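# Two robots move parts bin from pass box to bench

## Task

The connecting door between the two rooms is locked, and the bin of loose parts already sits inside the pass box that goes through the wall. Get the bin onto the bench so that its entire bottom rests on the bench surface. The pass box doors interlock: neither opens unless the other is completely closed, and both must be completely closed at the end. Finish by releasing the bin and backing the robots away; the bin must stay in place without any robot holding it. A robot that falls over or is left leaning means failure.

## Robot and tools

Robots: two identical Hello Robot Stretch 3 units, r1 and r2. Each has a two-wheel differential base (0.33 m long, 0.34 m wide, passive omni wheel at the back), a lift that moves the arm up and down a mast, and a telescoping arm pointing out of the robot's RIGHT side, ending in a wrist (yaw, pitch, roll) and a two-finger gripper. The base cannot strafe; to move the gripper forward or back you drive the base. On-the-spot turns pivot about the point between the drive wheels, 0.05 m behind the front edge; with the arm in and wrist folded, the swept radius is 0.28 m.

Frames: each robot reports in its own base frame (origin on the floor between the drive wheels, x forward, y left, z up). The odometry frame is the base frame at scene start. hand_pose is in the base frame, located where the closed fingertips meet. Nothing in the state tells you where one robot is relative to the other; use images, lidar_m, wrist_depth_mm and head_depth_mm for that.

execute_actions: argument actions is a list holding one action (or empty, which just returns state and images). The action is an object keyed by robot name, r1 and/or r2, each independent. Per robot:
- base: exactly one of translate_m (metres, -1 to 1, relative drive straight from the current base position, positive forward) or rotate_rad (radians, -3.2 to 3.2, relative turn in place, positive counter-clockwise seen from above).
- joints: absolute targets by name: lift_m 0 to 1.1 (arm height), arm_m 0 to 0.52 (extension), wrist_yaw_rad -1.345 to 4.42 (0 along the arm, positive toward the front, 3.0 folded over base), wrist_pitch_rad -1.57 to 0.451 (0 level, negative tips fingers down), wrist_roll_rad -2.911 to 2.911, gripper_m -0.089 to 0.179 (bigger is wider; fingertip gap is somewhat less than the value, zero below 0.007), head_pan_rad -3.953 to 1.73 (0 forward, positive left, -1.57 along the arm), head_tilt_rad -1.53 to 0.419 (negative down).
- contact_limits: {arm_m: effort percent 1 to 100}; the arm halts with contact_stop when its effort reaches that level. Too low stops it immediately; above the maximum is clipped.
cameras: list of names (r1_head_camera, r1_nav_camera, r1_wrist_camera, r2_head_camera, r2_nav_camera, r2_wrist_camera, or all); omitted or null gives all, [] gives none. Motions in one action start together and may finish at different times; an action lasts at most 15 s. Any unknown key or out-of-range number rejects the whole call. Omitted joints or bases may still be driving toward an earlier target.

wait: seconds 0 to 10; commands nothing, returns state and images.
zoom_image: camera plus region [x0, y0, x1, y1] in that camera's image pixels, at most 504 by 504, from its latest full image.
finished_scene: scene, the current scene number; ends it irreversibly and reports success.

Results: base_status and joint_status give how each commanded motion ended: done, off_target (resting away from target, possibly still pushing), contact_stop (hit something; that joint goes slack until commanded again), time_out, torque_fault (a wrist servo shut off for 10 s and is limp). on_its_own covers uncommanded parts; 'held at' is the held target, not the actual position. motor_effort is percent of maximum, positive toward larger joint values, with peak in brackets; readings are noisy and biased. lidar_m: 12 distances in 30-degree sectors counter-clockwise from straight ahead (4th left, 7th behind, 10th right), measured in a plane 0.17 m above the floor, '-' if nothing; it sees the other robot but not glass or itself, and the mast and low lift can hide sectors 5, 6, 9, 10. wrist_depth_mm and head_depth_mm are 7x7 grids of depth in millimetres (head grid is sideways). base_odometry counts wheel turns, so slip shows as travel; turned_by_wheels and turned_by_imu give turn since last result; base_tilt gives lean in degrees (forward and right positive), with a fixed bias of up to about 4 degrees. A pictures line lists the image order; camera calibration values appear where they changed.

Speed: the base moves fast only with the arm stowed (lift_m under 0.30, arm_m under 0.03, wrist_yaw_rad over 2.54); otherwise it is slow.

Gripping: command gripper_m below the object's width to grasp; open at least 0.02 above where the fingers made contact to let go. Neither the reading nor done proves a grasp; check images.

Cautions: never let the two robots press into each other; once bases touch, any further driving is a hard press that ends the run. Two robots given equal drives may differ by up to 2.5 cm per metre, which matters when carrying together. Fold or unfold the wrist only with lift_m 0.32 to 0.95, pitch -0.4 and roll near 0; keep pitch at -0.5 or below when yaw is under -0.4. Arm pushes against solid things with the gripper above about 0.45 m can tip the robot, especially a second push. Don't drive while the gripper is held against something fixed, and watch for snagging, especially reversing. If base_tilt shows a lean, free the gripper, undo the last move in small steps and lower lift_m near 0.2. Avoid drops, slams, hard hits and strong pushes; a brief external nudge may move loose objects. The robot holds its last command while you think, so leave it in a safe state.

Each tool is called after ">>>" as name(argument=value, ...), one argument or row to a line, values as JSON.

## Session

>>> execute_actions(
  actions=[],
)

Scene clock: 0.00 s.
r1.base_odometry: x=+0.000 y=+0.000 heading=+0.000 (m, m, rad; r1's odometry frame)
r1.turned_by_wheels: +0.000 (rad since the last result)
r1.turned_by_imu: +0.000 (rad since the last result)
r1.base_tilt: forward=+0.9 right=+0.9 (deg)
r1.lidar_m: 1.12 1.07 1.10 1.07 1.03 1.05 1.40 3.38 1.79 2.80 3.23 1.58
r1.head_depth_mm: 1672 1686 1669 1661 1647 1633 1623 / 1537 1531 1520 1512 1496 1493 1476 / 1400 1385 1381 1370 1361 1343 1358 / 1282 1278 1270 1263 1256 1255 1250 / 1186 1187 1182 1173 1170 1157 1167 / 1105 1105 1099 1095 1090 1081 1070 / 1037 1034 1030 1023 1015 1016 1002
r1.base_status: not commanded
r1.joint_positions: lift_m=+0.493 arm_m=+0.003 wrist_yaw_rad=+3.040 wrist_pitch_rad=-0.517 wrist_roll_rad=+0.002 gripper_m=+0.037 head_pan_rad=-0.008 head_tilt_rad=-0.006
r1.joint_status: not commanded
r1.motor_effort: left_wheel=+1 right_wheel=+0 lift_m=+34 arm_m=+0 wrist_yaw_rad=+0 wrist_pitch_rad=+4 wrist_roll_rad=+1 gripper_m=+0 head_pan_rad=+0 head_tilt_rad=+0 (%)
r1.hand_pose: x=+0.0003 y=+0.0621 z=+0.4838 quat_wxyz=(+0.216, +0.692, +0.146, +0.673) (m; r1's base frame)
r1.wrist_depth_mm: 783 - - - - - 852 / 840 957 - - - - 918 / 901 - - - - - 939 / 924 979 936 947 938 898 881 / 835 819 - 805 814 779 772 / 721 723 708 697 - 679 665 / 636 624 - - 606 607 596
r2.base_odometry: x=+0.000 y=+0.000 heading=+0.000 (m, m, rad; r2's odometry frame)
r2.turned_by_wheels: +0.000 (rad since the last result)
r2.turned_by_imu: +0.000 (rad since the last result)
r2.base_tilt: forward=-0.2 right=+1.0 (deg)
r2.lidar_m: 1.32 1.31 1.47 2.39 3.49 1.71 3.41 1.78 0.95 0.79 0.79 0.89
r2.head_depth_mm: 1220 1226 1239 1253 1265 1273 1298 / 1383 1399 1406 1414 1423 1440 1450 / 1353 1355 1363 1372 1391 1404 1413 / 1309 1315 1314 1330 1331 1347 1362 / 1259 1262 1282 1277 1289 1300 1308 / 1216 1228 1238 1250 1253 1258 1261 / 1191 1191 1202 1216 1208 1236 1222
r2.base_status: not commanded
r2.joint_positions: lift_m=+0.307 arm_m=-0.002 wrist_yaw_rad=+2.904 wrist_pitch_rad=-0.612 wrist_roll_rad=-0.001 gripper_m=+0.037 head_pan_rad=+0.016 head_tilt_rad=-0.020
r2.joint_status: not commanded
r2.motor_effort: left_wheel=+0 right_wheel=-1 lift_m=+24 arm_m=+1 wrist_yaw_rad=+0 wrist_pitch_rad=+4 wrist_roll_rad=+0 gripper_m=+0 head_pan_rad=+0 head_tilt_rad=+2 (%)
r2.hand_pose: x=+0.0249 y=+0.0478 z=+0.2790 quat_wxyz=(+0.292, +0.694, +0.132, +0.645) (m; r2's base frame)
r2.wrist_depth_mm: - - - - - - - / 748 791 813 794 833 809 862 / 638 - 670 658 671 685 700 / 539 - 561 556 578 585 576 / 474 495 - 501 501 494 500 / - - - 429 432 435 439 / - - - 391 398 400 398
pictures: r1_head_camera (sideways: a quarter turn clockwise sets it upright), r1_nav_camera (sideways: a quarter turn counterclockwise sets it upright), r1_wrist_camera, r2_head_camera (sideways: a quarter turn clockwise sets it upright), r2_nav_camera (sideways: a quarter turn counterclockwise sets it upright), r2_wrist_camera
camera_calibration (this result's frames):
r1_head_camera: T_world_to_cam=[[0.0223029, -0.0127114, -0.99967, 1.32288], [0.0336334, 0.999363, -0.0119571, 0.0170736], [0.999185, -0.0333557, 0.0227162, -0.0812256], [0, 0, 0, 1]] pos_world=[0.0510811, -0.00295646, 1.32449]
r1_nav_camera: T_world_to_cam=[[0.0443667, 0.0243112, 0.998719, -1.26815], [0.0317977, -0.999232, 0.0229111, 0.0172837], [0.998509, 0.0307405, -0.0451057, 0.00680984], [0, 0, 0, 1]] pos_world=[0.0489142, 0.0478912, 1.26643]
r1_wrist_camera: T_world_to_cam=[[0.993468, -0.111077, -0.0261389, 0.0209926], [-0.0913717, -0.637125, -0.765326, 0.44529], [0.0683566, 0.762715, -0.643112, 0.425836], [0, 0, 0, 1]] pos_world=[-0.00927721, -0.0387541, 0.615201]
r2_head_camera: T_world_to_cam=[[-0.0535796, 0.0247661, -0.998256, 1.32113], [-0.0350785, 0.999029, 0.0266681, -0.0262093], [0.997947, 0.0364462, -0.0526588, 0.0247242], [0, 0, 0, 1]] pos_world=[0.0451927, -0.00743649, 1.32083]
r2_nav_camera: T_world_to_cam=[[0.0010966, -0.0565179, 0.998401, -1.25534], [-0.0239272, -0.998117, -0.0564756, 0.118929], [0.999713, -0.023827, -0.00244685, -0.0421786], [0, 0, 0, 1]] pos_world=[0.0463888, 0.0467507, 1.25995]
r2_wrist_camera: T_world_to_cam=[[0.961329, -0.273655, 0.0309701, -0.0256371], [-0.176029, -0.69704, -0.695089, 0.260886], [0.211802, 0.662758, -0.718256, 0.330609], [0, 0, 0, 1]] pos_world=[0.000545469, -0.0442816, 0.419595]
Images, in order (width x height): r1_head_camera 896x504, r1_nav_camera 672x504, r1_wrist_camera 644x364, r2_head_camera 896x504, r2_nav_camera 672x504, r2_wrist_camera 644x364.

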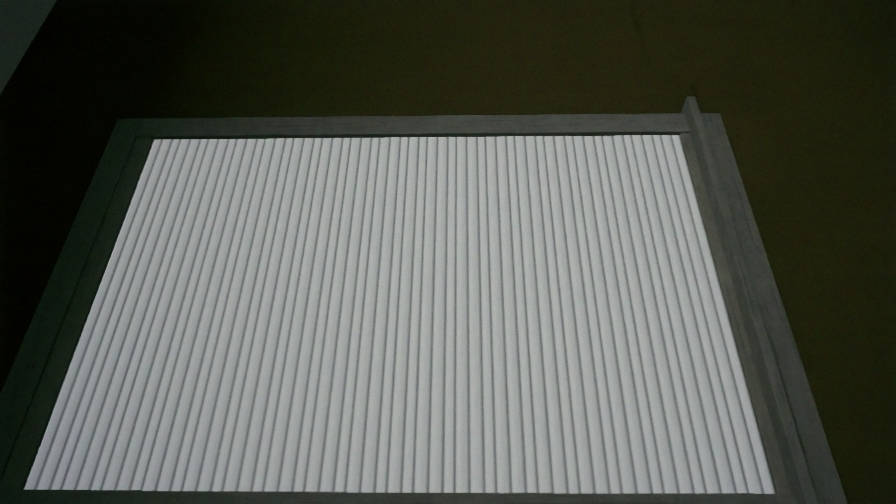

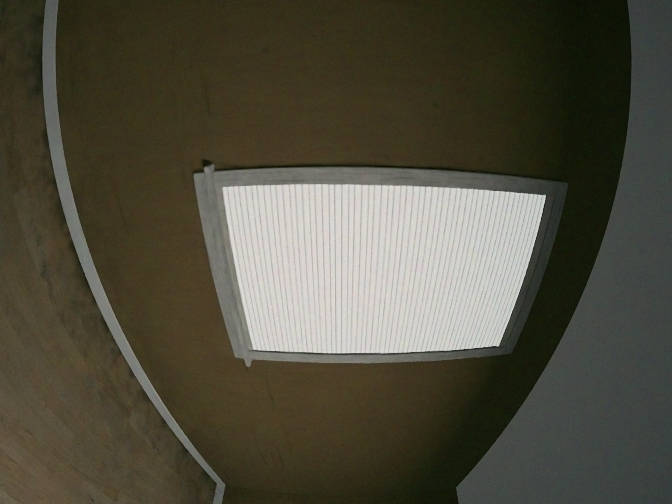

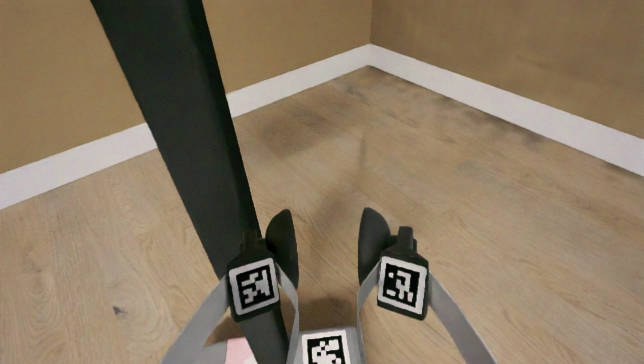

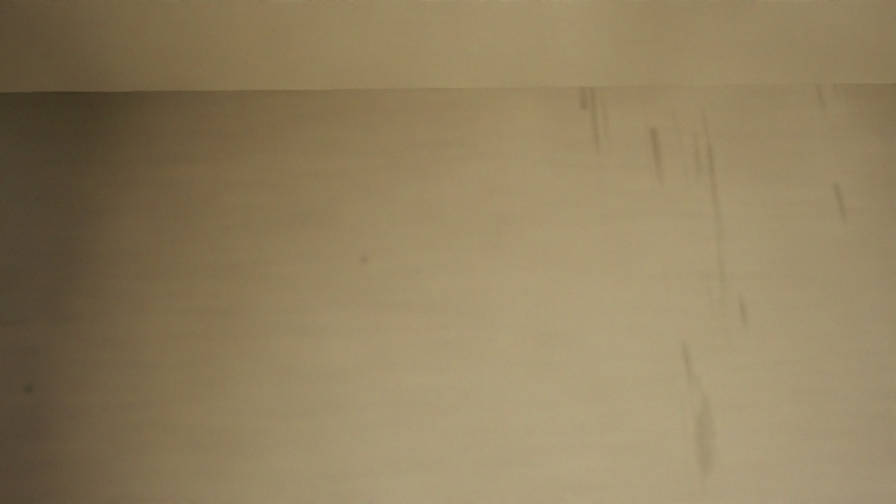

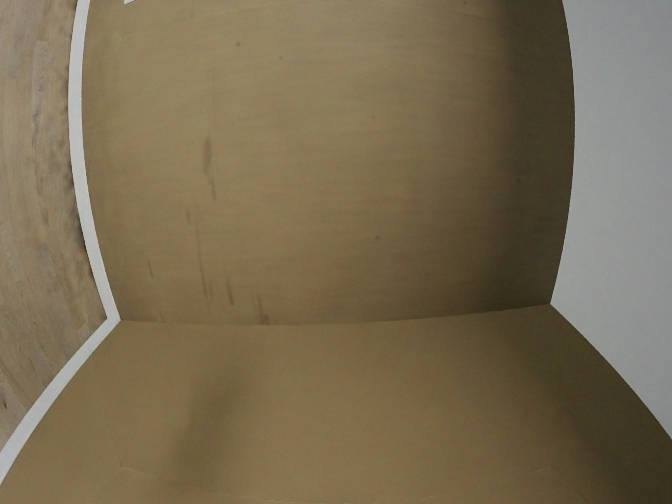

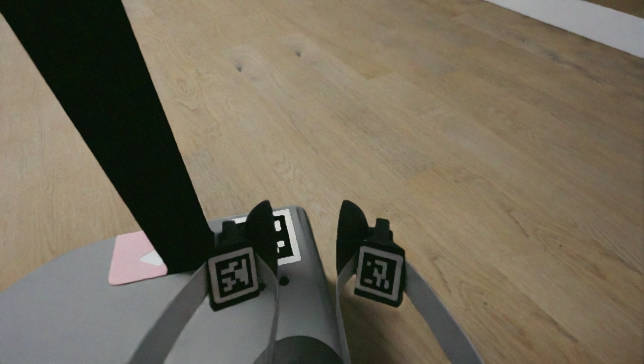

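>>> execute_actions(
  actions=[
    {"r1":{"joints":{"head_pan_rad":-2.2,"head_tilt_rad":-0.3}},"r2":{"joints":{"head_pan_rad":1.7,"head_tilt_rad":-0.3}}},
  ],
  cameras=["r1_head_camera","r1_nav_camera","r2_head_camera","r2_nav_camera"],
)

>>> execute_actions(
  actions=[
    {"r1":{"joints":{"head_pan_rad":1.7}},"r2":{"joints":{"head_pan_rad":-2.5}}},
  ],
  cameras=["r1_nav_camera","r2_nav_camera"],
)

Scene clock: 5.67 s.
r1.base_odometry: x=+0.000 y=+0.000 heading=+0.000 (m, m, rad; r1's odometry frame)
r1.turned_by_wheels: +0.000 (rad since the last result)
r1.turned_by_imu: +0.000 (rad since the last result)
r1.base_tilt: forward=+0.8 right=+0.9 (deg)
r1.lidar_m: 1.12 1.07 1.10 1.08 1.03 1.05 1.40 3.34 1.79 2.80 3.26 1.59
r1.head_depth_mm: 3175 3334 3508 3613 2969 2068 1588 / 3269 3451 3620 3806 2950 2068 1597 / 3408 3575 3765 3882 2959 2077 1590 / 3489 3694 3926 - 2954 2069 1589 / 3659 3864 - 3871 2701 2058 1593 / 3749 - - 2192 2608 1994 1596 / 3751 - - 2349 2880 2053 1585
r1.base_status: not commanded
r1.joint_positions: lift_m=+0.493 arm_m=+0.003 wrist_yaw_rad=+3.040 wrist_pitch_rad=-0.517 wrist_roll_rad=+0.002 gripper_m=+0.037 head_pan_rad=-2.193 head_tilt_rad=-0.296
r1.joint_status: all done
r1.motor_effort: left_wheel=+1(1) right_wheel=+0(0) lift_m=+34(34) arm_m=+0(0) wrist_yaw_rad=+0(1) wrist_pitch_rad=+4(4) wrist_roll_rad=+0(1) gripper_m=+0(1) head_pan_rad=-2(32) head_tilt_rad=+0(18) (%)
r1.hand_pose: x=+0.0003 y=+0.0621 z=+0.4838 quat_wxyz=(+0.216, +0.692, +0.146, +0.673) (m; r1's base frame)
r1.wrist_depth_mm: 796 - - - - - 847 / 845 929 - - - - 908 / 909 - - - - - 942 / 942 - 958 961 935 904 902 / 830 820 - 798 822 788 758 / 718 717 713 698 - 676 669 / 628 630 - - 607 602 586
r2.base_odometry: x=+0.000 y=+0.000 heading=+0.000 (m, m, rad; r2's odometry frame)
r2.turned_by_wheels: +0.000 (rad since the last result)
r2.turned_by_imu: -0.001 (rad since the last result)
r2.base_tilt: forward=-0.1 right=+1.1 (deg)
r2.lidar_m: 1.31 1.31 1.47 2.39 3.47 1.70 3.42 1.78 0.95 0.79 0.79 0.88
r2.head_depth_mm: 2297 2376 2467 2519 2411 1831 1443 / 2866 3013 3156 3254 2562 1852 1452 / 3177 3337 3603 3701 2579 1863 1468 / 3092 3259 3434 3622 2563 1884 1466 / 3020 3128 3374 3563 2569 1903 1471 / 2982 3150 3329 3505 2664 1901 1479 / 2919 3027 3233 3417 - - -
r2.base_status: not commanded
r2.joint_positions: lift_m=+0.307 arm_m=-0.002 wrist_yaw_rad=+2.904 wrist_pitch_rad=-0.612 wrist_roll_rad=-0.001 gripper_m=+0.037 head_pan_rad=+1.693 head_tilt_rad=-0.296
r2.joint_status: all done
r2.motor_effort: left_wheel=+0(0) right_wheel=-1(1) lift_m=+24(24) arm_m=+1(0) wrist_yaw_rad=+0(0) wrist_pitch_rad=+3(3) wrist_roll_rad=+0(1) gripper_m=+0(0) head_pan_rad=+2(31) head_tilt_rad=-1(17) (%)
r2.hand_pose: x=+0.0249 y=+0.0478 z=+0.2790 quat_wxyz=(+0.292, +0.694, +0.132, +0.645) (m; r2's base frame)
r2.wrist_depth_mm: - - - - - - - / 742 807 782 797 813 843 845 / 632 - 655 672 672 659 688 / 550 - 572 567 569 570 574 / 475 487 - 493 492 499 505 / - - - 423 437 438 430 / - - - 389 395 394 401
pictures: r1_head_camera (sideways: a quarter turn clockwise sets it upright), r1_nav_camera (sideways: a quarter turn counterclockwise sets it upright), r2_head_camera (sideways: a quarter turn clockwise sets it upright), r2_nav_camera (sideways: a quarter turn counterclockwise sets it upright)
camera_calibration (this result's frames):
r1_head_camera: T_world_to_cam=[[0.143907, 0.222237, -0.964314, 1.27574], [0.800262, -0.599359, -0.0187037, 0.0211747], [-0.582127, -0.769012, -0.264099, 0.301777], [0, 0, 0, 1]] pos_world=[-0.0248603, -0.0387541, 1.31031]
r1_nav_camera: T_world_to_cam=[[-0.171038, -0.28094, 0.944362, -1.19569], [-0.838067, 0.545466, 0.0104857, 0.0387727], [-0.518063, -0.789645, -0.328742, 0.385253], [0, 0, 0, 1]] pos_world=[0.0275708, -0.0528546, 1.25541]
r2_head_camera: T_world_to_cam=[[0.0139517, -0.324351, -0.945834, 1.25212], [-0.990672, -0.132717, 0.0308989, -0.0258778], [-0.13555, 0.93658, -0.323177, 0.383756], [0, 0, 0, 1]] pos_world=[0.00891243, 0.0432733, 1.30912]
r2_nav_camera: T_world_to_cam=[[0.0229293, 0.277561, 0.960434, -1.20569], [0.996731, 0.0680936, -0.0434746, 0.0957589], [-0.0774663, 0.958292, -0.275093, 0.319297], [0, 0, 0, 1]] pos_world=[-0.0430655, 0.0221533, 1.24999]
Images, in order (width x height): r1_head_camera 896x504, r1_nav_camera 672x504, r2_head_camera 896x504, r2_nav_camera 672x504.

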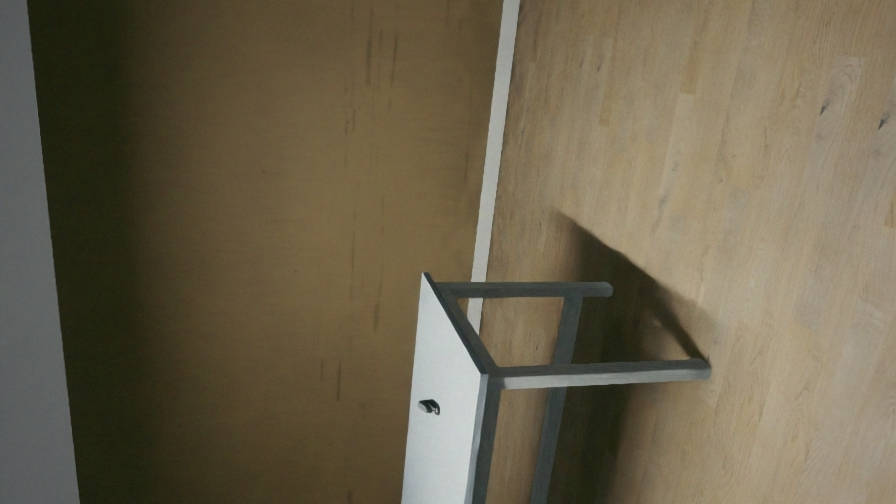

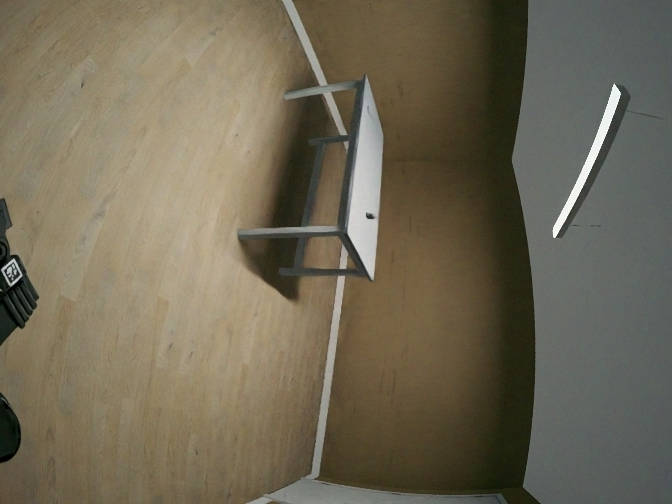

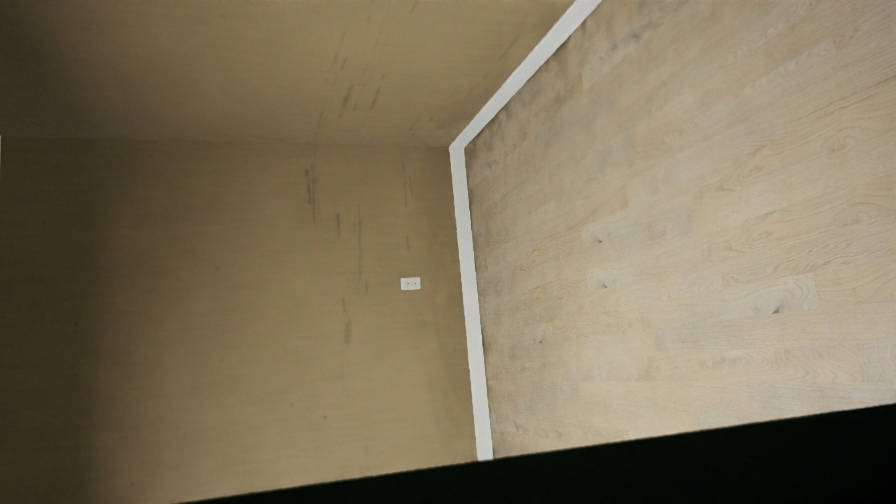

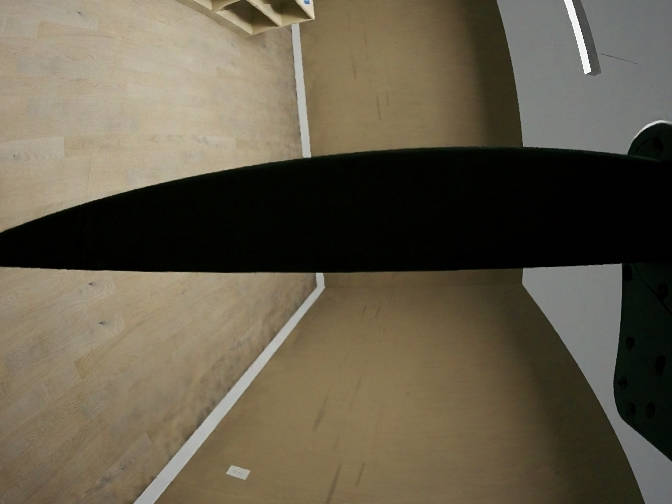

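Scene clock: 8.00 s.
r1.base_odometry: x=+0.000 y=+0.000 heading=+0.000 (m, m, rad; r1's odometry frame)
r1.turned_by_wheels: +0.000 (rad since the last result)
r1.turned_by_imu: +0.000 (rad since the last result)
r1.base_tilt: forward=+0.8 right=+0.9 (deg)
r1.lidar_m: 1.12 1.07 1.10 1.08 1.03 1.05 1.40 3.36 1.79 2.80 3.25 1.59
r1.head_depth_mm: 1196 1258 1322 1384 1451 1506 1495 / 1121 1187 1257 1332 1415 1518 1551 / 1063 1117 1180 1244 1324 1407 1481 / 1004 1053 1111 1171 1240 1312 1388 / 957 1001 1051 1104 1165 1226 1310 / 910 955 995 1044 1097 1156 1218 / 869 907 946 992 1043 1096 1163
r1.base_status: not commanded
r1.joint_positions: lift_m=+0.493 arm_m=+0.003 wrist_yaw_rad=+3.040 wrist_pitch_rad=-0.517 wrist_roll_rad=+0.002 gripper_m=+0.037 head_pan_rad=+1.693 head_tilt_rad=-0.297
r1.joint_status: all done
r1.motor_effort: left_wheel=+1(1) right_wheel=+0(1) lift_m=+34(34) arm_m=+0(0) wrist_yaw_rad=+1(1) wrist_pitch_rad=+4(4) wrist_roll_rad=+0(0) gripper_m=+0(0) head_pan_rad=+1(32) head_tilt_rad=-1(1) (%)
r1.hand_pose: x=+0.0003 y=+0.0621 z=+0.4838 quat_wxyz=(+0.216, +0.692, +0.146, +0.673) (m; r1's base frame)
r1.wrist_depth_mm: 794 - - - - - 857 / 855 941 - - - - 901 / 900 - - - - - 942 / 931 975 959 941 919 901 875 / 831 814 - 807 824 783 757 / 728 714 700 690 - 674 678 / 632 620 - - 603 599 596
r2.base_odometry: x=+0.000 y=+0.000 heading=+0.000 (m, m, rad; r2's odometry frame)
r2.turned_by_wheels: +0.000 (rad since the last result)
r2.turned_by_imu: -0.001 (rad since the last result)
r2.base_tilt: forward=-0.2 right=+0.9 (deg)
r2.lidar_m: 1.31 1.31 1.47 2.39 3.48 1.70 3.41 1.78 0.95 0.79 0.79 0.89
r2.head_depth_mm: 2838 2978 3166 3283 2530 1864 1459 / 2977 3106 3278 3390 2555 1866 1454 / 2932 3122 3343 3485 2577 1880 1460 / 2067 2127 1708 1777 2371 1862 1474 / 1639 1700 1257 1326 1821 1823 1471 / 1341 1370 1269 1360 1490 1543 1445 / 1133 1163 1181 1209 1243 1281 1289
r2.base_status: not commanded
r2.joint_positions: lift_m=+0.307 arm_m=-0.002 wrist_yaw_rad=+2.904 wrist_pitch_rad=-0.612 wrist_roll_rad=-0.001 gripper_m=+0.037 head_pan_rad=-2.493 head_tilt_rad=-0.297
r2.joint_status: all done
r2.motor_effort: left_wheel=+0(0) right_wheel=-1(2) lift_m=+24(24) arm_m=+1(1) wrist_yaw_rad=+0(0) wrist_pitch_rad=+4(3) wrist_roll_rad=+0(0) gripper_m=+0(0) head_pan_rad=-2(31) head_tilt_rad=-1(1) (%)
r2.hand_pose: x=+0.0249 y=+0.0478 z=+0.2790 quat_wxyz=(+0.292, +0.694, +0.132, +0.645) (m; r2's base frame)
r2.wrist_depth_mm: - - - - - - - / 732 806 786 787 797 849 830 / 625 - 650 653 665 699 689 / 549 - 548 561 572 579 580 / 470 498 - 487 494 496 500 / - - - 429 438 446 442 / - - - 393 394 394 393
pictures: r1_nav_camera (sideways: a quarter turn counterclockwise sets it upright), r2_nav_camera (sideways: a quarter turn counterclockwise sets it upright)
camera_calibration (this result's frames):
r1_nav_camera: T_world_to_cam=[[-0.064438, 0.322857, 0.944252, -1.1962], [0.98604, 0.166177, 0.0104707, 0.0276652], [-0.153533, 0.931745, -0.329058, 0.383441], [0, 0, 0, 1]] pos_world=[-0.0454891, 0.0243355, 1.2554]
r2_nav_camera: T_world_to_cam=[[-0.251704, -0.119937, 0.960344, -1.2039], [-0.560029, 0.827332, -0.0434568, 0.105232], [-0.789311, -0.548759, -0.275411, 0.324053], [0, 0, 0, 1]] pos_world=[0.0116863, -0.053627, 1.24998]
Images, in order (width x height): r1_nav_camera 672x504, r2_nav_camera 672x504.

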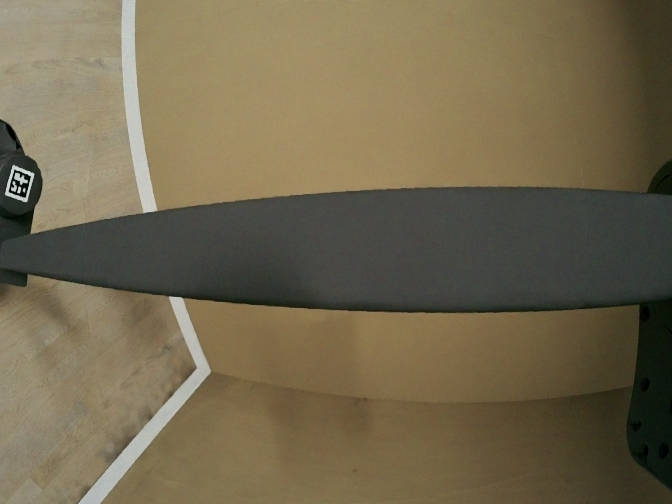

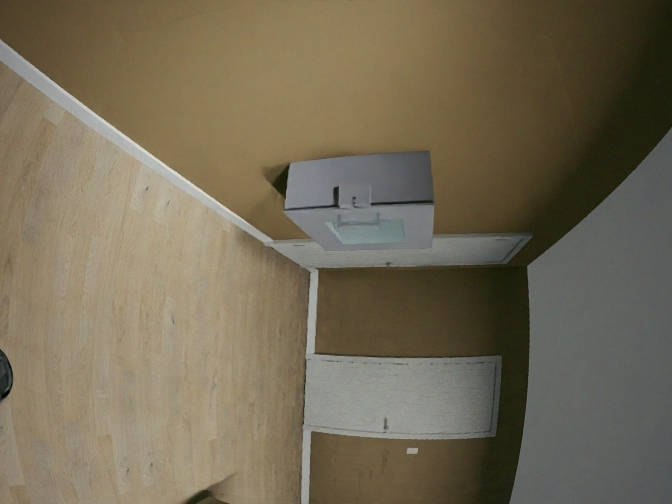

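>>> execute_actions(
  actions=[
    {"r1":{"joints":{"head_pan_rad":-3.0,"head_tilt_rad":-0.2}}},
  ],
  cameras=["r1_nav_camera","r1_head_camera"],
)

Scene clock: 14.93 s.
r1.base_odometry: x=+0.000 y=+0.000 heading=+0.000 (m, m, rad; r1's odometry frame)
r1.turned_by_wheels: +0.000 (rad since the last result)
r1.turned_by_imu: +0.000 (rad since the last result)
r1.base_tilt: forward=+0.8 right=+0.9 (deg)
r1.lidar_m: 1.12 1.07 1.10 1.08 1.03 1.05 1.40 3.35 1.79 2.81 3.25 1.59
r1.head_depth_mm: 1307 1341 1364 1389 1420 1452 1479 / 1511 1547 1570 1624 1655 1695 1666 / 1769 1824 1736 1653 1836 2012 1741 / 2155 2221 2083 2139 2350 2292 1760 / 2610 2775 2865 2995 3091 2354 1741 / 2849 3508 3618 3767 3622 2357 1751 / 2829 3408 3545 3691 3597 2350 1747
r1.base_status: not commanded
r1.joint_positions: lift_m=+0.493 arm_m=+0.003 wrist_yaw_rad=+3.040 wrist_pitch_rad=-0.517 wrist_roll_rad=+0.002 gripper_m=+0.037 head_pan_rad=-2.993 head_tilt_rad=-0.211
r1.joint_status: all done
r1.motor_effort: left_wheel=+1(1) right_wheel=+1(1) lift_m=+34(34) arm_m=+0(0) wrist_yaw_rad=-1(1) wrist_pitch_rad=+4(4) wrist_roll_rad=+0(1) gripper_m=+0(1) head_pan_rad=-2(29) head_tilt_rad=+3(6) (%)
r1.hand_pose: x=+0.0003 y=+0.0621 z=+0.4838 quat_wxyz=(+0.216, +0.692, +0.146, +0.673) (m; r1's base frame)
r1.wrist_depth_mm: 805 - - - - - 847 / 854 917 - - - - 895 / 890 - - - - - 931 / 930 996 953 962 926 903 902 / 844 834 - 803 795 765 769 / 727 714 712 698 - 675 662 / 629 624 - - 613 595 584
r2.base_odometry: x=+0.000 y=+0.000 heading=+0.000 (m, m, rad; r2's odometry frame)
r2.turned_by_wheels: +0.000 (rad since the last result)
r2.turned_by_imu: -0.001 (rad since the last result)
r2.base_tilt: forward=-0.2 right=+1.1 (deg)
r2.lidar_m: 1.32 1.31 1.47 2.39 3.50 1.70 3.40 1.77 0.95 0.79 0.79 0.88
r2.head_depth_mm: 2893 2995 3183 3312 2552 1867 1454 / 2913 3106 3323 3493 2558 1858 1456 / 2949 3165 3299 3516 2568 1879 1460 / 2051 2139 1721 1791 2366 1881 1469 / 1647 1701 1258 1325 1800 1817 1478 / 1336 1379 1279 1350 1483 1534 1447 / 1135 1151 1177 1213 1235 1285 1300
r2.base_status: not commanded
r2.joint_positions: lift_m=+0.307 arm_m=-0.002 wrist_yaw_rad=+2.904 wrist_pitch_rad=-0.612 wrist_roll_rad=-0.001 gripper_m=+0.037 head_pan_rad=-2.493 head_tilt_rad=-0.297
r2.joint_status: not commanded
r2.motor_effort: left_wheel=+0(0) right_wheel=-1(0) lift_m=+24(24) arm_m=+0(1) wrist_yaw_rad=+0(0) wrist_pitch_rad=+4(4) wrist_roll_rad=+0(0) gripper_m=+0(1) head_pan_rad=-2(3) head_tilt_rad=-1(1) (%)
r2.hand_pose: x=+0.0249 y=+0.0478 z=+0.2790 quat_wxyz=(+0.292, +0.694, +0.132, +0.645) (m; r2's base frame)
r2.wrist_depth_mm: - - - - - - - / 730 802 795 795 828 825 858 / 630 - 672 673 683 672 666 / 558 - 562 565 570 575 582 / 475 484 - 486 493 498 512 / - - - 425 442 433 446 / - - - 391 390 400 399
pictures: r1_head_camera (sideways: a quarter turn clockwise sets it upright), r1_nav_camera (sideways: a quarter turn counterclockwise sets it upright)
camera_calibration (this result's frames):
r1_head_camera: T_world_to_cam=[[0.177237, 0.0392396, -0.983386, 1.30047], [0.126089, -0.991876, -0.0168532, 0.02288], [-0.976058, -0.121008, -0.180744, 0.195686], [0, 0, 0, 1]] pos_world=[-0.0423756, -0.00465646, 1.31462]
r1_nav_camera: T_world_to_cam=[[-0.239707, -0.0608949, 0.968934, -1.22737], [-0.191546, 0.98138, 0.0142903, 0.0298744], [-0.951762, -0.182169, -0.246907, 0.281391], [0, 0, 0, 1]] pos_world=[-0.0206696, -0.052798, 1.25829]
Images, in order (width x height): r1_head_camera 896x504, r1_nav_camera 672x504.

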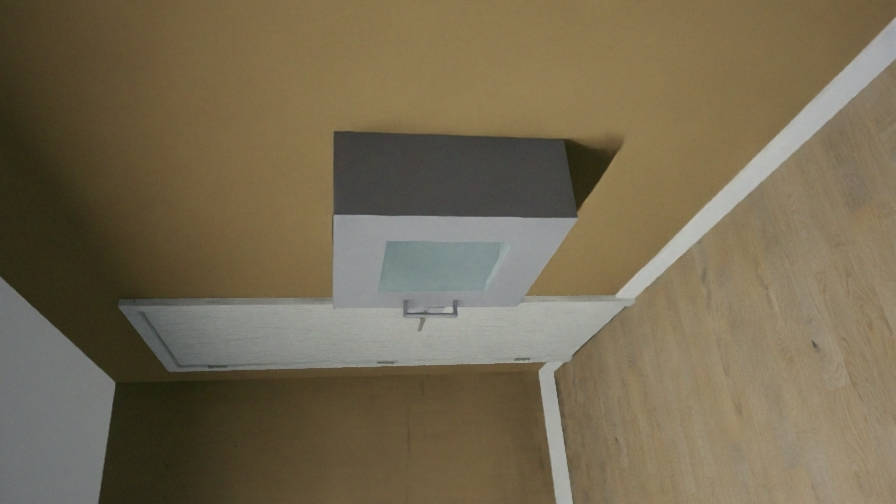

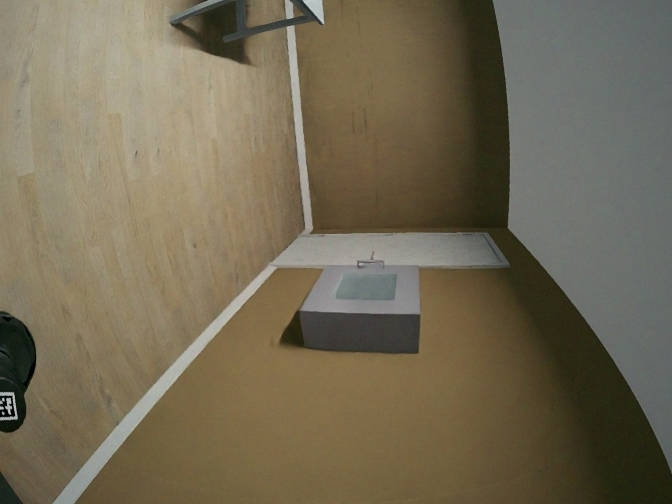

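>>> execute_actions(
  actions=[
    {"r1":{"base":{"rotate_rad":-2.64},"joints":{"lift_m":0.28,"head_pan_rad":-1.2,"head_tilt_rad":-0.3}}},
  ],
  cameras=[],
)

>>> execute_actions(
  actions=[
    {"r1":{"base":{"translate_m":1.0}}},
  ],
  cameras=[],
)

>>> execute_actions(
  actions=[
    {"r1":{"base":{"translate_m":0.95}}},
  ],
  cameras=[],
)

>>> execute_actions(
  actions=[
    {"r1":{"base":{"rotate_rad":0.1},"joints":{"lift_m":0.5,"wrist_pitch_rad":-0.4,"head_pan_rad":-1.57}}},
  ],
  cameras=[],
)

>>> execute_actions(
  actions=[
    {"r1":{"joints":{"wrist_yaw_rad":0}}},
  ],
  cameras=["r1_head_camera","r1_nav_camera"],
)

Scene clock: 36.60 s.
r1.base_odometry: x=+0.000 y=+0.000 heading=-2.640 (m, m, rad; r1's odometry frame)
r1.turned_by_wheels: -2.640 (rad since the last result)
r1.turned_by_imu: -2.663 (rad since the last result)
r1.base_tilt: forward=+0.8 right=+0.9 (deg)
r1.lidar_m: 3.29 1.79 2.80 3.25 1.60 1.13 1.07 1.09 1.08 1.03 1.05 1.39
r1.head_depth_mm: 850 884 929 972 1020 1074 1137 / 873 909 952 1005 1055 1109 1179 / 894 933 984 1035 1091 1151 1225 / 922 965 1009 1066 1129 1192 1267 / 949 993 1048 1101 1171 1230 1319 / 976 1028 1081 1137 1207 1289 1374 / 1006 1059 1115 1183 1255 1342 1432
r1.base_status: done
r1.joint_positions: lift_m=+0.281 arm_m=+0.003 wrist_yaw_rad=+3.040 wrist_pitch_rad=-0.517 wrist_roll_rad=+0.002 gripper_m=+0.037 head_pan_rad=-1.207 head_tilt_rad=-0.297
r1.joint_status: all done
r1.motor_effort: left_wheel=+4(13) right_wheel=-2(5) lift_m=+14(29) arm_m=+0(0) wrist_yaw_rad=+0(1) wrist_pitch_rad=+4(4) wrist_roll_rad=+1(0) gripper_m=+0(0) head_pan_rad=+2(35) head_tilt_rad=+0(9) (%)
r1.hand_pose: x=+0.0003 y=+0.0621 z=+0.2717 quat_wxyz=(+0.216, +0.692, +0.146, +0.673) (m; r1's base frame)
r1.wrist_depth_mm: - - - - - - - / - - 989 994 963 918 892 / 801 776 757 755 729 728 711 / 657 640 621 616 600 587 583 / 544 542 - 550 527 507 502 / 473 - - - - 440 435 / - - - - 392 389 385
r2.base_odometry: x=+0.000 y=+0.000 heading=+0.000 (m, m, rad; r2's odometry frame)
r2.turned_by_wheels: +0.000 (rad since the last result)
r2.turned_by_imu: -0.002 (rad since the last result)
r2.base_tilt: forward=+0.1 right=+1.0 (deg)
r2.lidar_m: 1.32 1.31 1.47 2.39 3.48 1.70 3.39 1.78 0.95 0.79 0.79 0.88
r2.head_depth_mm: 2854 2994 3099 3284 2540 1858 1463 / 2945 3085 3275 3485 2591 1853 1453 / 2908 3129 3304 3463 2572 1872 1477 / 2054 2144 1730 1791 2381 1881 1455 / 1642 1688 1259 1340 1821 1809 1473 / 1338 1380 1273 1358 1486 1548 1454 / 1129 1158 1182 1213 1243 1273 1298
r2.base_status: not commanded
r2.joint_positions: lift_m=+0.307 arm_m=-0.002 wrist_yaw_rad=+2.904 wrist_pitch_rad=-0.612 wrist_roll_rad=-0.001 gripper_m=+0.037 head_pan_rad=-2.493 head_tilt_rad=-0.297
r2.joint_status: not commanded
r2.motor_effort: left_wheel=+0(0) right_wheel=+0(0) lift_m=+24(24) arm_m=+1(1) wrist_yaw_rad=+0(0) wrist_pitch_rad=+3(3) wrist_roll_rad=+0(0) gripper_m=+0(0) head_pan_rad=-2(2) head_tilt_rad=-1(1) (%)
r2.hand_pose: x=+0.0249 y=+0.0478 z=+0.2790 quat_wxyz=(+0.292, +0.694, +0.132, +0.645) (m; r2's base frame)
r2.wrist_depth_mm: - - - - - - - / 726 800 776 800 816 839 822 / 631 - 657 672 675 688 673 / 547 - 556 574 562 578 588 / 483 499 - 492 500 505 504 / - - - 423 432 437 445 / - - - 394 387 399 395
pictures: none
No camera images: the call's "cameras" was empty. Leave "cameras" out to get every camera's image.

Scene clock: 41.60 s.
r1.base_odometry: x=-0.877 y=-0.481 heading=-2.640 (m, m, rad; r1's odometry frame)
r1.turned_by_wheels: +0.000 (rad since the last result)
r1.turned_by_imu: +0.002 (rad since the last result)
r1.base_tilt: forward=+0.9 right=+0.9 (deg)
r1.lidar_m: 2.68 1.53 1.11 2.46 3.05 2.16 2.06 1.47 1.03 0.98 1.00 1.33
r1.head_depth_mm: 805 841 882 925 969 1025 1083 / 826 868 907 950 1003 1057 1115 / 851 888 936 980 1032 1094 1158 / 875 914 965 1013 1070 1135 1206 / 902 946 979 1026 1082 1180 1254 / 928 973 812 832 875 932 1312 / 956 1007 793 834 886 951 1360
r1.base_status: done
r1.joint_positions: lift_m=+0.281 arm_m=+0.003 wrist_yaw_rad=+3.040 wrist_pitch_rad=-0.517 wrist_roll_rad=+0.002 gripper_m=+0.037 head_pan_rad=-1.207 head_tilt_rad=-0.297
r1.joint_status: not commanded
r1.motor_effort: left_wheel=+3(13) right_wheel=-1(3) lift_m=+15(15) arm_m=+0(0) wrist_yaw_rad=+1(1) wrist_pitch_rad=+4(4) wrist_roll_rad=+0(0) gripper_m=-1(0) head_pan_rad=+2(1) head_tilt_rad=-1(1) (%)
r1.hand_pose: x=+0.0003 y=+0.0621 z=+0.2717 quat_wxyz=(+0.216, +0.692, +0.146, +0.673) (m; r1's base frame)
r1.wrist_depth_mm: - - - - - - - / - - 970 958 937 916 883 / 803 787 767 756 737 716 691 / 645 638 613 616 605 597 592 / 544 532 - 552 523 502 504 / 477 - - - - 441 437 / - - - - 392 389 390
r2.base_odometry: x=+0.000 y=+0.000 heading=+0.000 (m, m, rad; r2's odometry frame)
r2.turned_by_wheels: +0.000 (rad since the last result)
r2.turned_by_imu: -0.001 (rad since the last result)
r2.base_tilt: forward=-0.1 right=+1.1 (deg)
r2.lidar_m: 1.31 1.31 1.47 2.39 3.49 1.70 3.40 1.79 0.95 0.79 0.79 0.88
r2.head_depth_mm: 2887 3019 3182 3328 2546 1851 1454 / 2907 3125 3272 3475 2544 1846 1456 / 2958 3141 3296 3518 2586 1860 1456 / 2068 2139 1710 1781 2326 1900 1477 / 1641 1701 1255 1332 1812 1813 1466 / 1335 1372 1269 1364 1477 1548 1446 / 1128 1155 1184 1209 1248 1266 1295
r2.base_status: not commanded
r2.joint_positions: lift_m=+0.307 arm_m=-0.002 wrist_yaw_rad=+2.904 wrist_pitch_rad=-0.612 wrist_roll_rad=-0.001 gripper_m=+0.037 head_pan_rad=-2.493 head_tilt_rad=-0.297
r2.joint_status: not commanded
r2.motor_effort: left_wheel=+0(0) right_wheel=-1(1) lift_m=+24(24) arm_m=+1(1) wrist_yaw_rad=+0(0) wrist_pitch_rad=+3(3) wrist_roll_rad=+0(1) gripper_m=+0(0) head_pan_rad=-2(2) head_tilt_rad=-1(1) (%)
r2.hand_pose: x=+0.0249 y=+0.0478 z=+0.2790 quat_wxyz=(+0.292, +0.694, +0.132, +0.645) (m; r2's base frame)
r2.wrist_depth_mm: - - - - - - - / 719 785 784 803 809 809 837 / 640 - 656 660 668 692 690 / 552 - 558 570 563 586 587 / 487 483 - 494 502 499 497 / - - - 429 444 441 451 / - - - 389 388 394 399
pictures: none
No camera images: the call's "cameras" was empty. Leave "cameras" out to get every camera's image.

Scene clock: 46.53 s.
r1.base_odometry: x=-1.710 y=-0.938 heading=-2.640 (m, m, rad; r1's odometry frame)
r1.turned_by_wheels: +0.000 (rad since the last result)
r1.turned_by_imu: +0.002 (rad since the last result)
r1.base_tilt: forward=+0.8 right=+0.9 (deg)
r1.lidar_m: 1.74 1.79 2.37 1.04 3.44 3.13 2.98 1.39 0.98 0.93 0.96 1.24
r1.head_depth_mm: 766 800 614 639 672 711 1021 / 786 824 641 661 691 732 1066 / 809 846 888 933 978 1039 1105 / 834 873 915 966 1020 1079 1149 / 858 900 949 996 1058 1121 1196 / 884 929 976 1033 1097 1155 1234 / 894 935 984 1037 1109 1183 1275
r1.base_status: done
r1.joint_positions: lift_m=+0.281 arm_m=+0.003 wrist_yaw_rad=+3.040 wrist_pitch_rad=-0.517 wrist_roll_rad=+0.002 gripper_m=+0.037 head_pan_rad=-1.207 head_tilt_rad=-0.297
r1.joint_status: not commanded
r1.motor_effort: left_wheel=+3(12) right_wheel=-1(2) lift_m=+15(15) arm_m=+0(1) wrist_yaw_rad=+0(1) wrist_pitch_rad=+4(4) wrist_roll_rad=+0(1) gripper_m=-1(0) head_pan_rad=+2(1) head_tilt_rad=+0(0) (%)
r1.hand_pose: x=+0.0003 y=+0.0621 z=+0.2717 quat_wxyz=(+0.216, +0.692, +0.146, +0.673) (m; r1's base frame)
r1.wrist_depth_mm: - - - - - - - / - - 994 941 933 921 900 / 817 790 759 743 730 716 719 / 645 641 621 610 601 597 594 / 543 542 - 554 530 502 502 / 480 - - - - 440 436 / - - - - 393 390 386
r2.base_odometry: x=+0.000 y=+0.000 heading=+0.000 (m, m, rad; r2's odometry frame)
r2.turned_by_wheels: +0.000 (rad since the last result)
r2.turned_by_imu: -0.001 (rad since the last result)
r2.base_tilt: forward=-0.2 right=+1.0 (deg)
r2.lidar_m: 1.31 1.31 1.47 2.38 3.48 1.70 3.40 1.78 0.95 0.79 0.79 0.89
r2.head_depth_mm: 2836 3009 3212 3322 2565 1856 1444 / 2971 3117 3294 3543 2556 1870 1471 / 2930 3125 3246 3413 2577 1887 1457 / 2060 2149 1724 1808 2382 1893 1465 / 1633 1690 1256 1330 1814 1818 1487 / 1331 1383 1274 1344 1487 1543 1459 / 1130 1150 1179 1216 1245 1267 1303
r2.base_status: not commanded
r2.joint_positions: lift_m=+0.307 arm_m=-0.002 wrist_yaw_rad=+2.904 wrist_pitch_rad=-0.612 wrist_roll_rad=-0.001 gripper_m=+0.037 head_pan_rad=-2.493 head_tilt_rad=-0.297
r2.joint_status: not commanded
r2.motor_effort: left_wheel=+0(0) right_wheel=-1(1) lift_m=+24(24) arm_m=+1(1) wrist_yaw_rad=+0(0) wrist_pitch_rad=+4(3) wrist_roll_rad=+0(0) gripper_m=+0(0) head_pan_rad=-3(2) head_tilt_rad=-2(1) (%)
r2.hand_pose: x=+0.0249 y=+0.0478 z=+0.2790 quat_wxyz=(+0.292, +0.694, +0.132, +0.645) (m; r2's base frame)
r2.wrist_depth_mm: - - - - - - - / 747 784 779 797 822 824 841 / 643 - 646 661 660 676 684 / 545 - 554 565 567 570 584 / 474 497 - 488 500 489 506 / - - - 423 438 446 449 / - - - 398 396 395 396
pictures: none
No camera images: the call's "cameras" was empty. Leave "cameras" out to get every camera's image.

Scene clock: 49.37 s.
r1.base_odometry: x=-1.710 y=-0.938 heading=-2.540 (m, m, rad; r1's odometry frame)
r1.turned_by_wheels: +0.100 (rad since the last result)
r1.turned_by_imu: +0.101 (rad since the last result)
r1.base_tilt: forward=+0.8 right=+0.9 (deg)
r1.lidar_m: 1.74 1.84 1.04 1.20 1.07 3.07 2.99 1.26 0.95 0.93 0.98 1.37
r1.head_depth_mm: 795 833 640 1285 1128 769 1092 / 796 832 642 - 1127 769 1102 / 798 837 644 678 724 766 1098 / 800 837 646 677 707 755 1104 / 801 839 876 923 720 1032 1108 / 803 842 888 930 989 1040 1115 / 805 844 885 935 986 1050 1112
r1.base_status: done
r1.joint_positions: lift_m=+0.499 arm_m=+0.003 wrist_yaw_rad=+3.040 wrist_pitch_rad=-0.419 wrist_roll_rad=+0.002 gripper_m=+0.037 head_pan_rad=-1.563 head_tilt_rad=-0.297
r1.joint_status: all done
r1.motor_effort: left_wheel=-1(8) right_wheel=+3(6) lift_m=+51(54) arm_m=+0(0) wrist_yaw_rad=+1(1) wrist_pitch_rad=+5(7) wrist_roll_rad=+0(0) gripper_m=+0(0) head_pan_rad=-3(21) head_tilt_rad=-1(1) (%)
r1.hand_pose: x=+0.0016 y=+0.0756 z=+0.5118 quat_wxyz=(+0.182, +0.699, +0.112, +0.683) (m; r1's base frame)
r1.wrist_depth_mm: - - - - - - - / - - - - - - - / - - - - - - - / - - - - - - - / 959 924 - 904 916 870 858 / 800 778 - 763 - 747 741 / 678 675 - 652 650 646 636
r2.base_odometry: x=+0.000 y=+0.000 heading=+0.000 (m, m, rad; r2's odometry frame)
r2.turned_by_wheels: +0.000 (rad since the last result)
r2.turned_by_imu: -0.001 (rad since the last result)
r2.base_tilt: forward=-0.1 right=+1.1 (deg)
r2.lidar_m: 1.31 1.31 1.47 2.39 3.48 1.71 3.40 1.79 0.95 0.79 0.79 0.89
r2.head_depth_mm: 2837 3017 3239 3340 2567 1854 1449 / 2894 3072 3237 3478 2566 1864 1452 / 2959 3147 3291 3475 2604 1864 1475 / 2061 2137 1694 1791 2367 1886 1475 / 1652 1696 1253 1332 1810 1807 1471 / 1330 1367 1269 1365 1478 1548 1438 / 1132 1157 1175 1215 1239 1269 1308
r2.base_status: not commanded
r2.joint_positions: lift_m=+0.307 arm_m=-0.002 wrist_yaw_rad=+2.904 wrist_pitch_rad=-0.612 wrist_roll_rad=-0.001 gripper_m=+0.037 head_pan_rad=-2.493 head_tilt_rad=-0.297
r2.joint_status: not commanded
r2.motor_effort: left_wheel=-1(0) right_wheel=+0(1) lift_m=+24(24) arm_m=+2(1) wrist_yaw_rad=+1(0) wrist_pitch_rad=+4(3) wrist_roll_rad=+1(0) gripper_m=+0(1) head_pan_rad=-2(2) head_tilt_rad=-1(1) (%)
r2.hand_pose: x=+0.0249 y=+0.0478 z=+0.2790 quat_wxyz=(+0.292, +0.694, +0.132, +0.645) (m; r2's base frame)
r2.wrist_depth_mm: - - - - - - - / 735 798 778 803 821 823 826 / 633 - 666 652 659 690 694 / 547 - 564 562 557 578 584 / 478 493 - 496 492 497 501 / - - - 429 438 438 441 / - - - 388 391 399 400
pictures: none
No camera images: the call's "cameras" was empty. Leave "cameras" out to get every camera's image.

Scene clock: 51.90 s.
r1.base_odometry: x=-1.710 y=-0.938 heading=-2.540 (m, m, rad; r1's odometry frame)
r1.turned_by_wheels: +0.000 (rad since the last result)
r1.turned_by_imu: +0.000 (rad since the last result)
r1.base_tilt: forward=+0.8 right=+0.9 (deg)
r1.lidar_m: 1.74 1.84 1.04 1.20 1.07 3.05 2.99 1.26 0.96 0.93 0.98 1.37
r1.head_depth_mm: 792 831 639 1290 1124 768 1096 / 794 835 641 - 1126 769 1100 / 797 835 643 679 722 767 1102 / 798 839 646 676 706 755 1105 / 800 838 877 919 719 1034 1108 / 800 840 883 931 985 1046 1110 / 803 843 885 934 987 1045 1115
r1.base_status: not commanded
r1.joint_positions: lift_m=+0.499 arm_m=+0.003 wrist_yaw_rad=+0.002 wrist_pitch_rad=-0.419 wrist_roll_rad=+0.002 gripper_m=+0.037 head_pan_rad=-1.563 head_tilt_rad=-0.297
r1.joint_status: all done
r1.motor_effort: left_wheel=-2(1) right_wheel=+2(2) lift_m=+51(51) arm_m=+0(0) wrist_yaw_rad=-2(4) wrist_pitch_rad=+5(6) wrist_roll_rad=+0(0) gripper_m=-1(0) head_pan_rad=-3(3) head_tilt_rad=-1(1) (%)
r1.hand_pose: x=-0.0210 y=-0.3719 z=+0.5118 quat_wxyz=(+0.691, +0.148, -0.692, -0.147) (m; r1's base frame)
r1.wrist_depth_mm: 642 663 649 638 632 631 613 / 718 725 707 700 687 678 673 / 785 799 785 768 758 753 741 / 889 895 887 879 862 828 826 / 936 934 929 902 896 871 873 / 779 772 782 768 - 740 722 / 686 666 672 661 650 652 643
r2.base_odometry: x=+0.000 y=+0.000 heading=+0.000 (m, m, rad; r2's odometry frame)
r2.turned_by_wheels: +0.000 (rad since the last result)
r2.turned_by_imu: -0.001 (rad since the last result)
r2.base_tilt: forward=+0.0 right=+0.9 (deg)
r2.lidar_m: 1.31 1.31 1.47 2.39 3.49 1.70 3.39 1.78 0.95 0.79 0.79 0.88
r2.head_depth_mm: 2886 2980 3202 3374 2545 1857 1443 / 2937 3100 3316 3424 2558 1869 1465 / 2925 3143 3329 3529 2535 1880 1461 / 2063 2164 1704 1781 2353 1873 1472 / 1637 1706 1255 1329 1810 1793 1474 / 1340 1374 1272 1350 1484 1556 1451 / 1134 1158 1180 1206 1239 1279 1304
r2.base_status: not commanded
r2.joint_positions: lift_m=+0.307 arm_m=-0.002 wrist_yaw_rad=+2.904 wrist_pitch_rad=-0.612 wrist_roll_rad=-0.001 gripper_m=+0.037 head_pan_rad=-2.493 head_tilt_rad=-0.297
r2.joint_status: not commanded
r2.motor_effort: left_wheel=-1(0) right_wheel=-1(1) lift_m=+24(24) arm_m=+0(1) wrist_yaw_rad=+0(0) wrist_pitch_rad=+3(4) wrist_roll_rad=+1(1) gripper_m=+0(1) head_pan_rad=-2(2) head_tilt_rad=-1(1) (%)
r2.hand_pose: x=+0.0249 y=+0.0478 z=+0.2790 quat_wxyz=(+0.292, +0.694, +0.132, +0.645) (m; r2's base frame)
r2.wrist_depth_mm: - - - - - - - / 724 814 789 817 806 820 833 / 620 - 652 663 673 675 679 / 542 - 561 564 573 575 591 / 480 493 - 487 502 497 500 / - - - 427 441 440 442 / - - - 385 389 401 398
pictures: r1_head_camera (sideways: a quarter turn clockwise sets it upright), r1_nav_camera (sideways: a quarter turn counterclockwise sets it upright)
camera_calibration (this result's frames):
r1_head_camera: T_world_to_cam=[[-0.0146325, 0.264811, -0.964189, 1.27654], [0.999742, -0.0128947, -0.0187135, 0.0199706], [-0.0173884, -0.964214, -0.264554, 0.298924], [0, 0, 0, 1]] pos_world=[0.0039113, -0.0495582, 1.31028]
r1_nav_camera: T_world_to_cam=[[0.0272903, -0.328221, 0.944207, -1.1967], [-0.998544, -0.0529214, 0.0104645, 0.0397792], [0.0465341, -0.943117, -0.329187, 0.382388], [0, 0, 0, 1]] pos_world=[0.0545856, -0.0300403, 1.2554]
Images, in order (width x height): r1_head_camera 896x504, r1_nav_camera 672x504.

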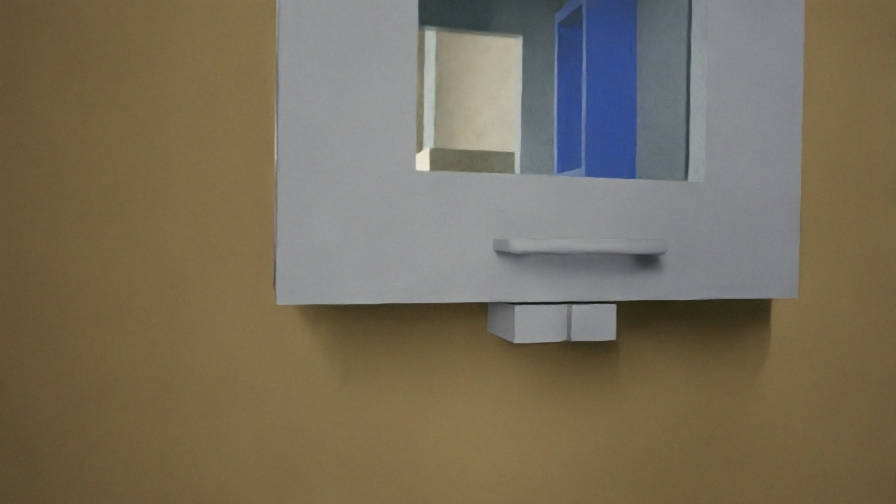

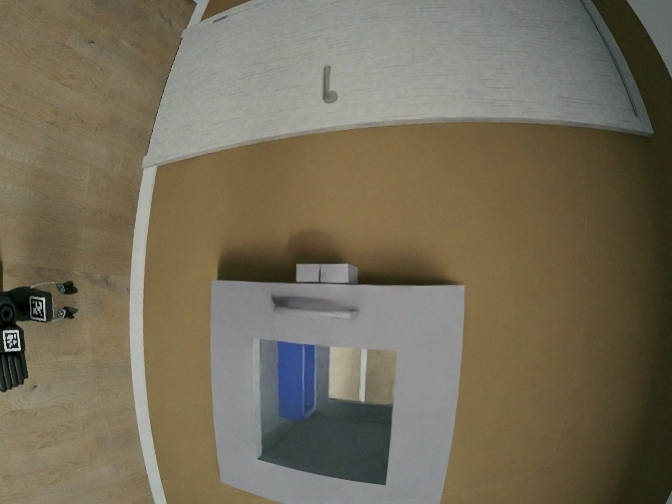

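>>> execute_actions(
  actions=[
    {"r1":{"base":{"translate_m":0.02},"joints":{"lift_m":0.9,"wrist_pitch_rad":0,"gripper_m":0.09,"arm_m":0.12}}},
  ],
  cameras=["r1_head_camera","r1_wrist_camera"],
)

Scene clock: 60.53 s.
r1.base_odometry: x=-1.726 y=-0.949 heading=-2.540 (m, m, rad; r1's odometry frame)
r1.turned_by_wheels: +0.000 (rad since the last result)
r1.turned_by_imu: -0.001 (rad since the last result)
r1.base_tilt: forward=+0.9 right=+0.9 (deg)
r1.lidar_m: 1.72 1.82 1.04 1.05 1.08 3.10 3.00 1.26 0.96 0.93 0.98 1.37
r1.head_depth_mm: 794 834 641 1294 1125 921 - / 796 833 642 - 1123 918 - / 798 837 645 674 716 748 - / 802 836 647 675 708 738 - / 802 842 884 929 969 1047 1110 / 807 843 882 931 988 1047 1113 / 804 843 888 934 990 1051 1115
r1.base_status: done
r1.joint_positions: lift_m=+0.899 arm_m=+0.120 wrist_yaw_rad=+0.001 wrist_pitch_rad=-0.021 wrist_roll_rad=+0.002 gripper_m=+0.090 head_pan_rad=-1.563 head_tilt_rad=-0.297
r1.joint_status: all done
r1.motor_effort: left_wheel=-1(4) right_wheel=+2(7) lift_m=+51(53) arm_m=+3(3) wrist_yaw_rad=+0(1) wrist_pitch_rad=+7(6) wrist_roll_rad=+0(0) gripper_m=+0(81) head_pan_rad=-3(2) head_tilt_rad=-1(0) (%)
r1.hand_pose: x=-0.0212 y=-0.5204 z=+1.0085 quat_wxyz=(+0.707, +0.008, -0.707, -0.007) (m; r1's base frame)
r1.wrist_depth_mm: 570 553 547 306 304 829 655 / 580 577 560 318 320 861 653 / 601 602 585 330 326 889 652 / 625 619 609 343 343 933 656 / 653 638 631 355 350 641 661 / 669 682 664 372 370 596 572 / 706 705 694 392 381 377 366
r2.base_odometry: x=+0.000 y=+0.000 heading=+0.000 (m, m, rad; r2's odometry frame)
r2.turned_by_wheels: +0.000 (rad since the last result)
r2.turned_by_imu: -0.002 (rad since the last result)
r2.base_tilt: forward=-0.1 right=+1.1 (deg)
r2.lidar_m: 1.32 1.31 1.47 2.39 3.49 1.71 3.38 1.78 0.95 0.79 0.79 0.88
r2.head_depth_mm: 2907 3026 3140 3316 2541 1849 1455 / 2932 3126 3285 3459 2587 1860 1467 / 2971 3101 3302 3473 2578 1868 1467 / 2060 2164 1719 1798 2344 1878 1474 / 1645 1699 1251 1333 1836 1831 1487 / 1332 1375 1263 1354 1492 1542 1442 / 1125 1159 1184 1209 1233 1272 1299
r2.base_status: not commanded
r2.joint_positions: lift_m=+0.307 arm_m=-0.002 wrist_yaw_rad=+2.904 wrist_pitch_rad=-0.612 wrist_roll_rad=-0.001 gripper_m=+0.037 head_pan_rad=-2.493 head_tilt_rad=-0.297
r2.joint_status: not commanded
r2.motor_effort: left_wheel=+0(0) right_wheel=-1(1) lift_m=+24(24) arm_m=+1(1) wrist_yaw_rad=+0(0) wrist_pitch_rad=+3(4) wrist_roll_rad=+1(0) gripper_m=+0(0) head_pan_rad=-2(2) head_tilt_rad=-1(1) (%)
r2.hand_pose: x=+0.0249 y=+0.0478 z=+0.2790 quat_wxyz=(+0.292, +0.694, +0.132, +0.645) (m; r2's base frame)
r2.wrist_depth_mm: - - - - - - - / 730 787 782 792 818 839 843 / 638 - 663 665 664 676 685 / 545 - 557 571 563 575 574 / 476 497 - 495 493 504 516 / - - - 430 441 437 443 / - - - 391 387 399 392
pictures: r1_head_camera (sideways: a quarter turn clockwise sets it upright), r1_wrist_camera
camera_calibration (this result's frames):
r1_head_camera: T_world_to_cam=[[-0.0146081, 0.264812, -0.964189, 1.27654], [0.999741, -0.0129867, -0.0187135, 0.0199706], [-0.0174772, -0.964213, -0.264554, 0.298924], [0, 0, 0, 1]] pos_world=[0.00390674, -0.049558, 1.31028]
r1_wrist_camera: T_world_to_cam=[[-0.999611, -0.00568118, -0.0273049, 0.00509267], [0.0256035, 0.201267, -0.979202, 1.12821], [0.0110586, -0.97952, -0.201043, -0.144594], [0, 0, 0, 1]] pos_world=[-0.0221965, -0.368676, 1.07582]
Images, in order (width x height): r1_head_camera 896x504, r1_wrist_camera 644x364.

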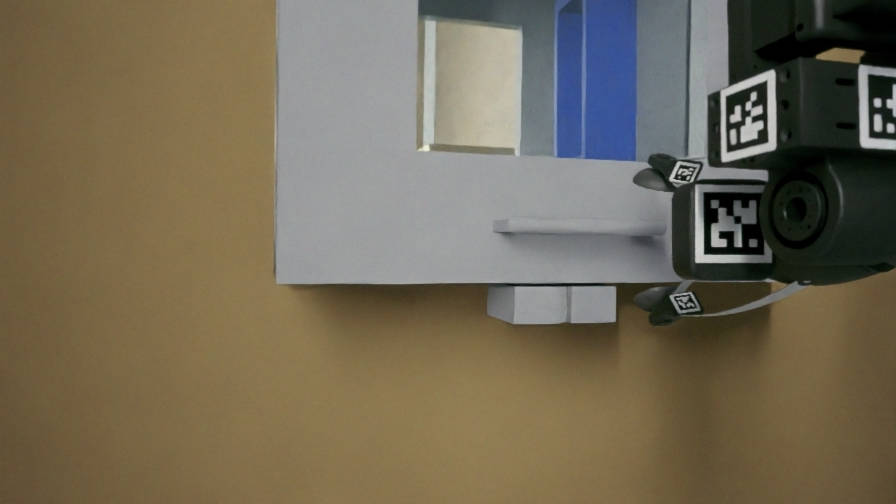

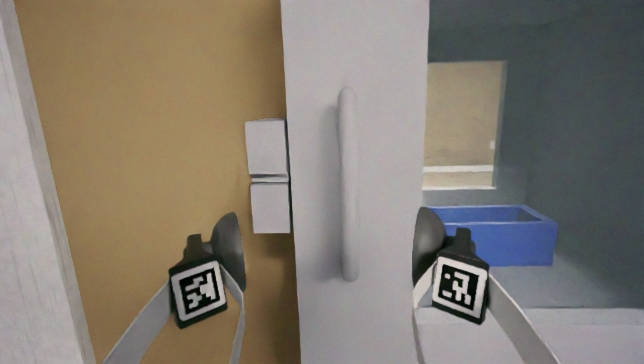

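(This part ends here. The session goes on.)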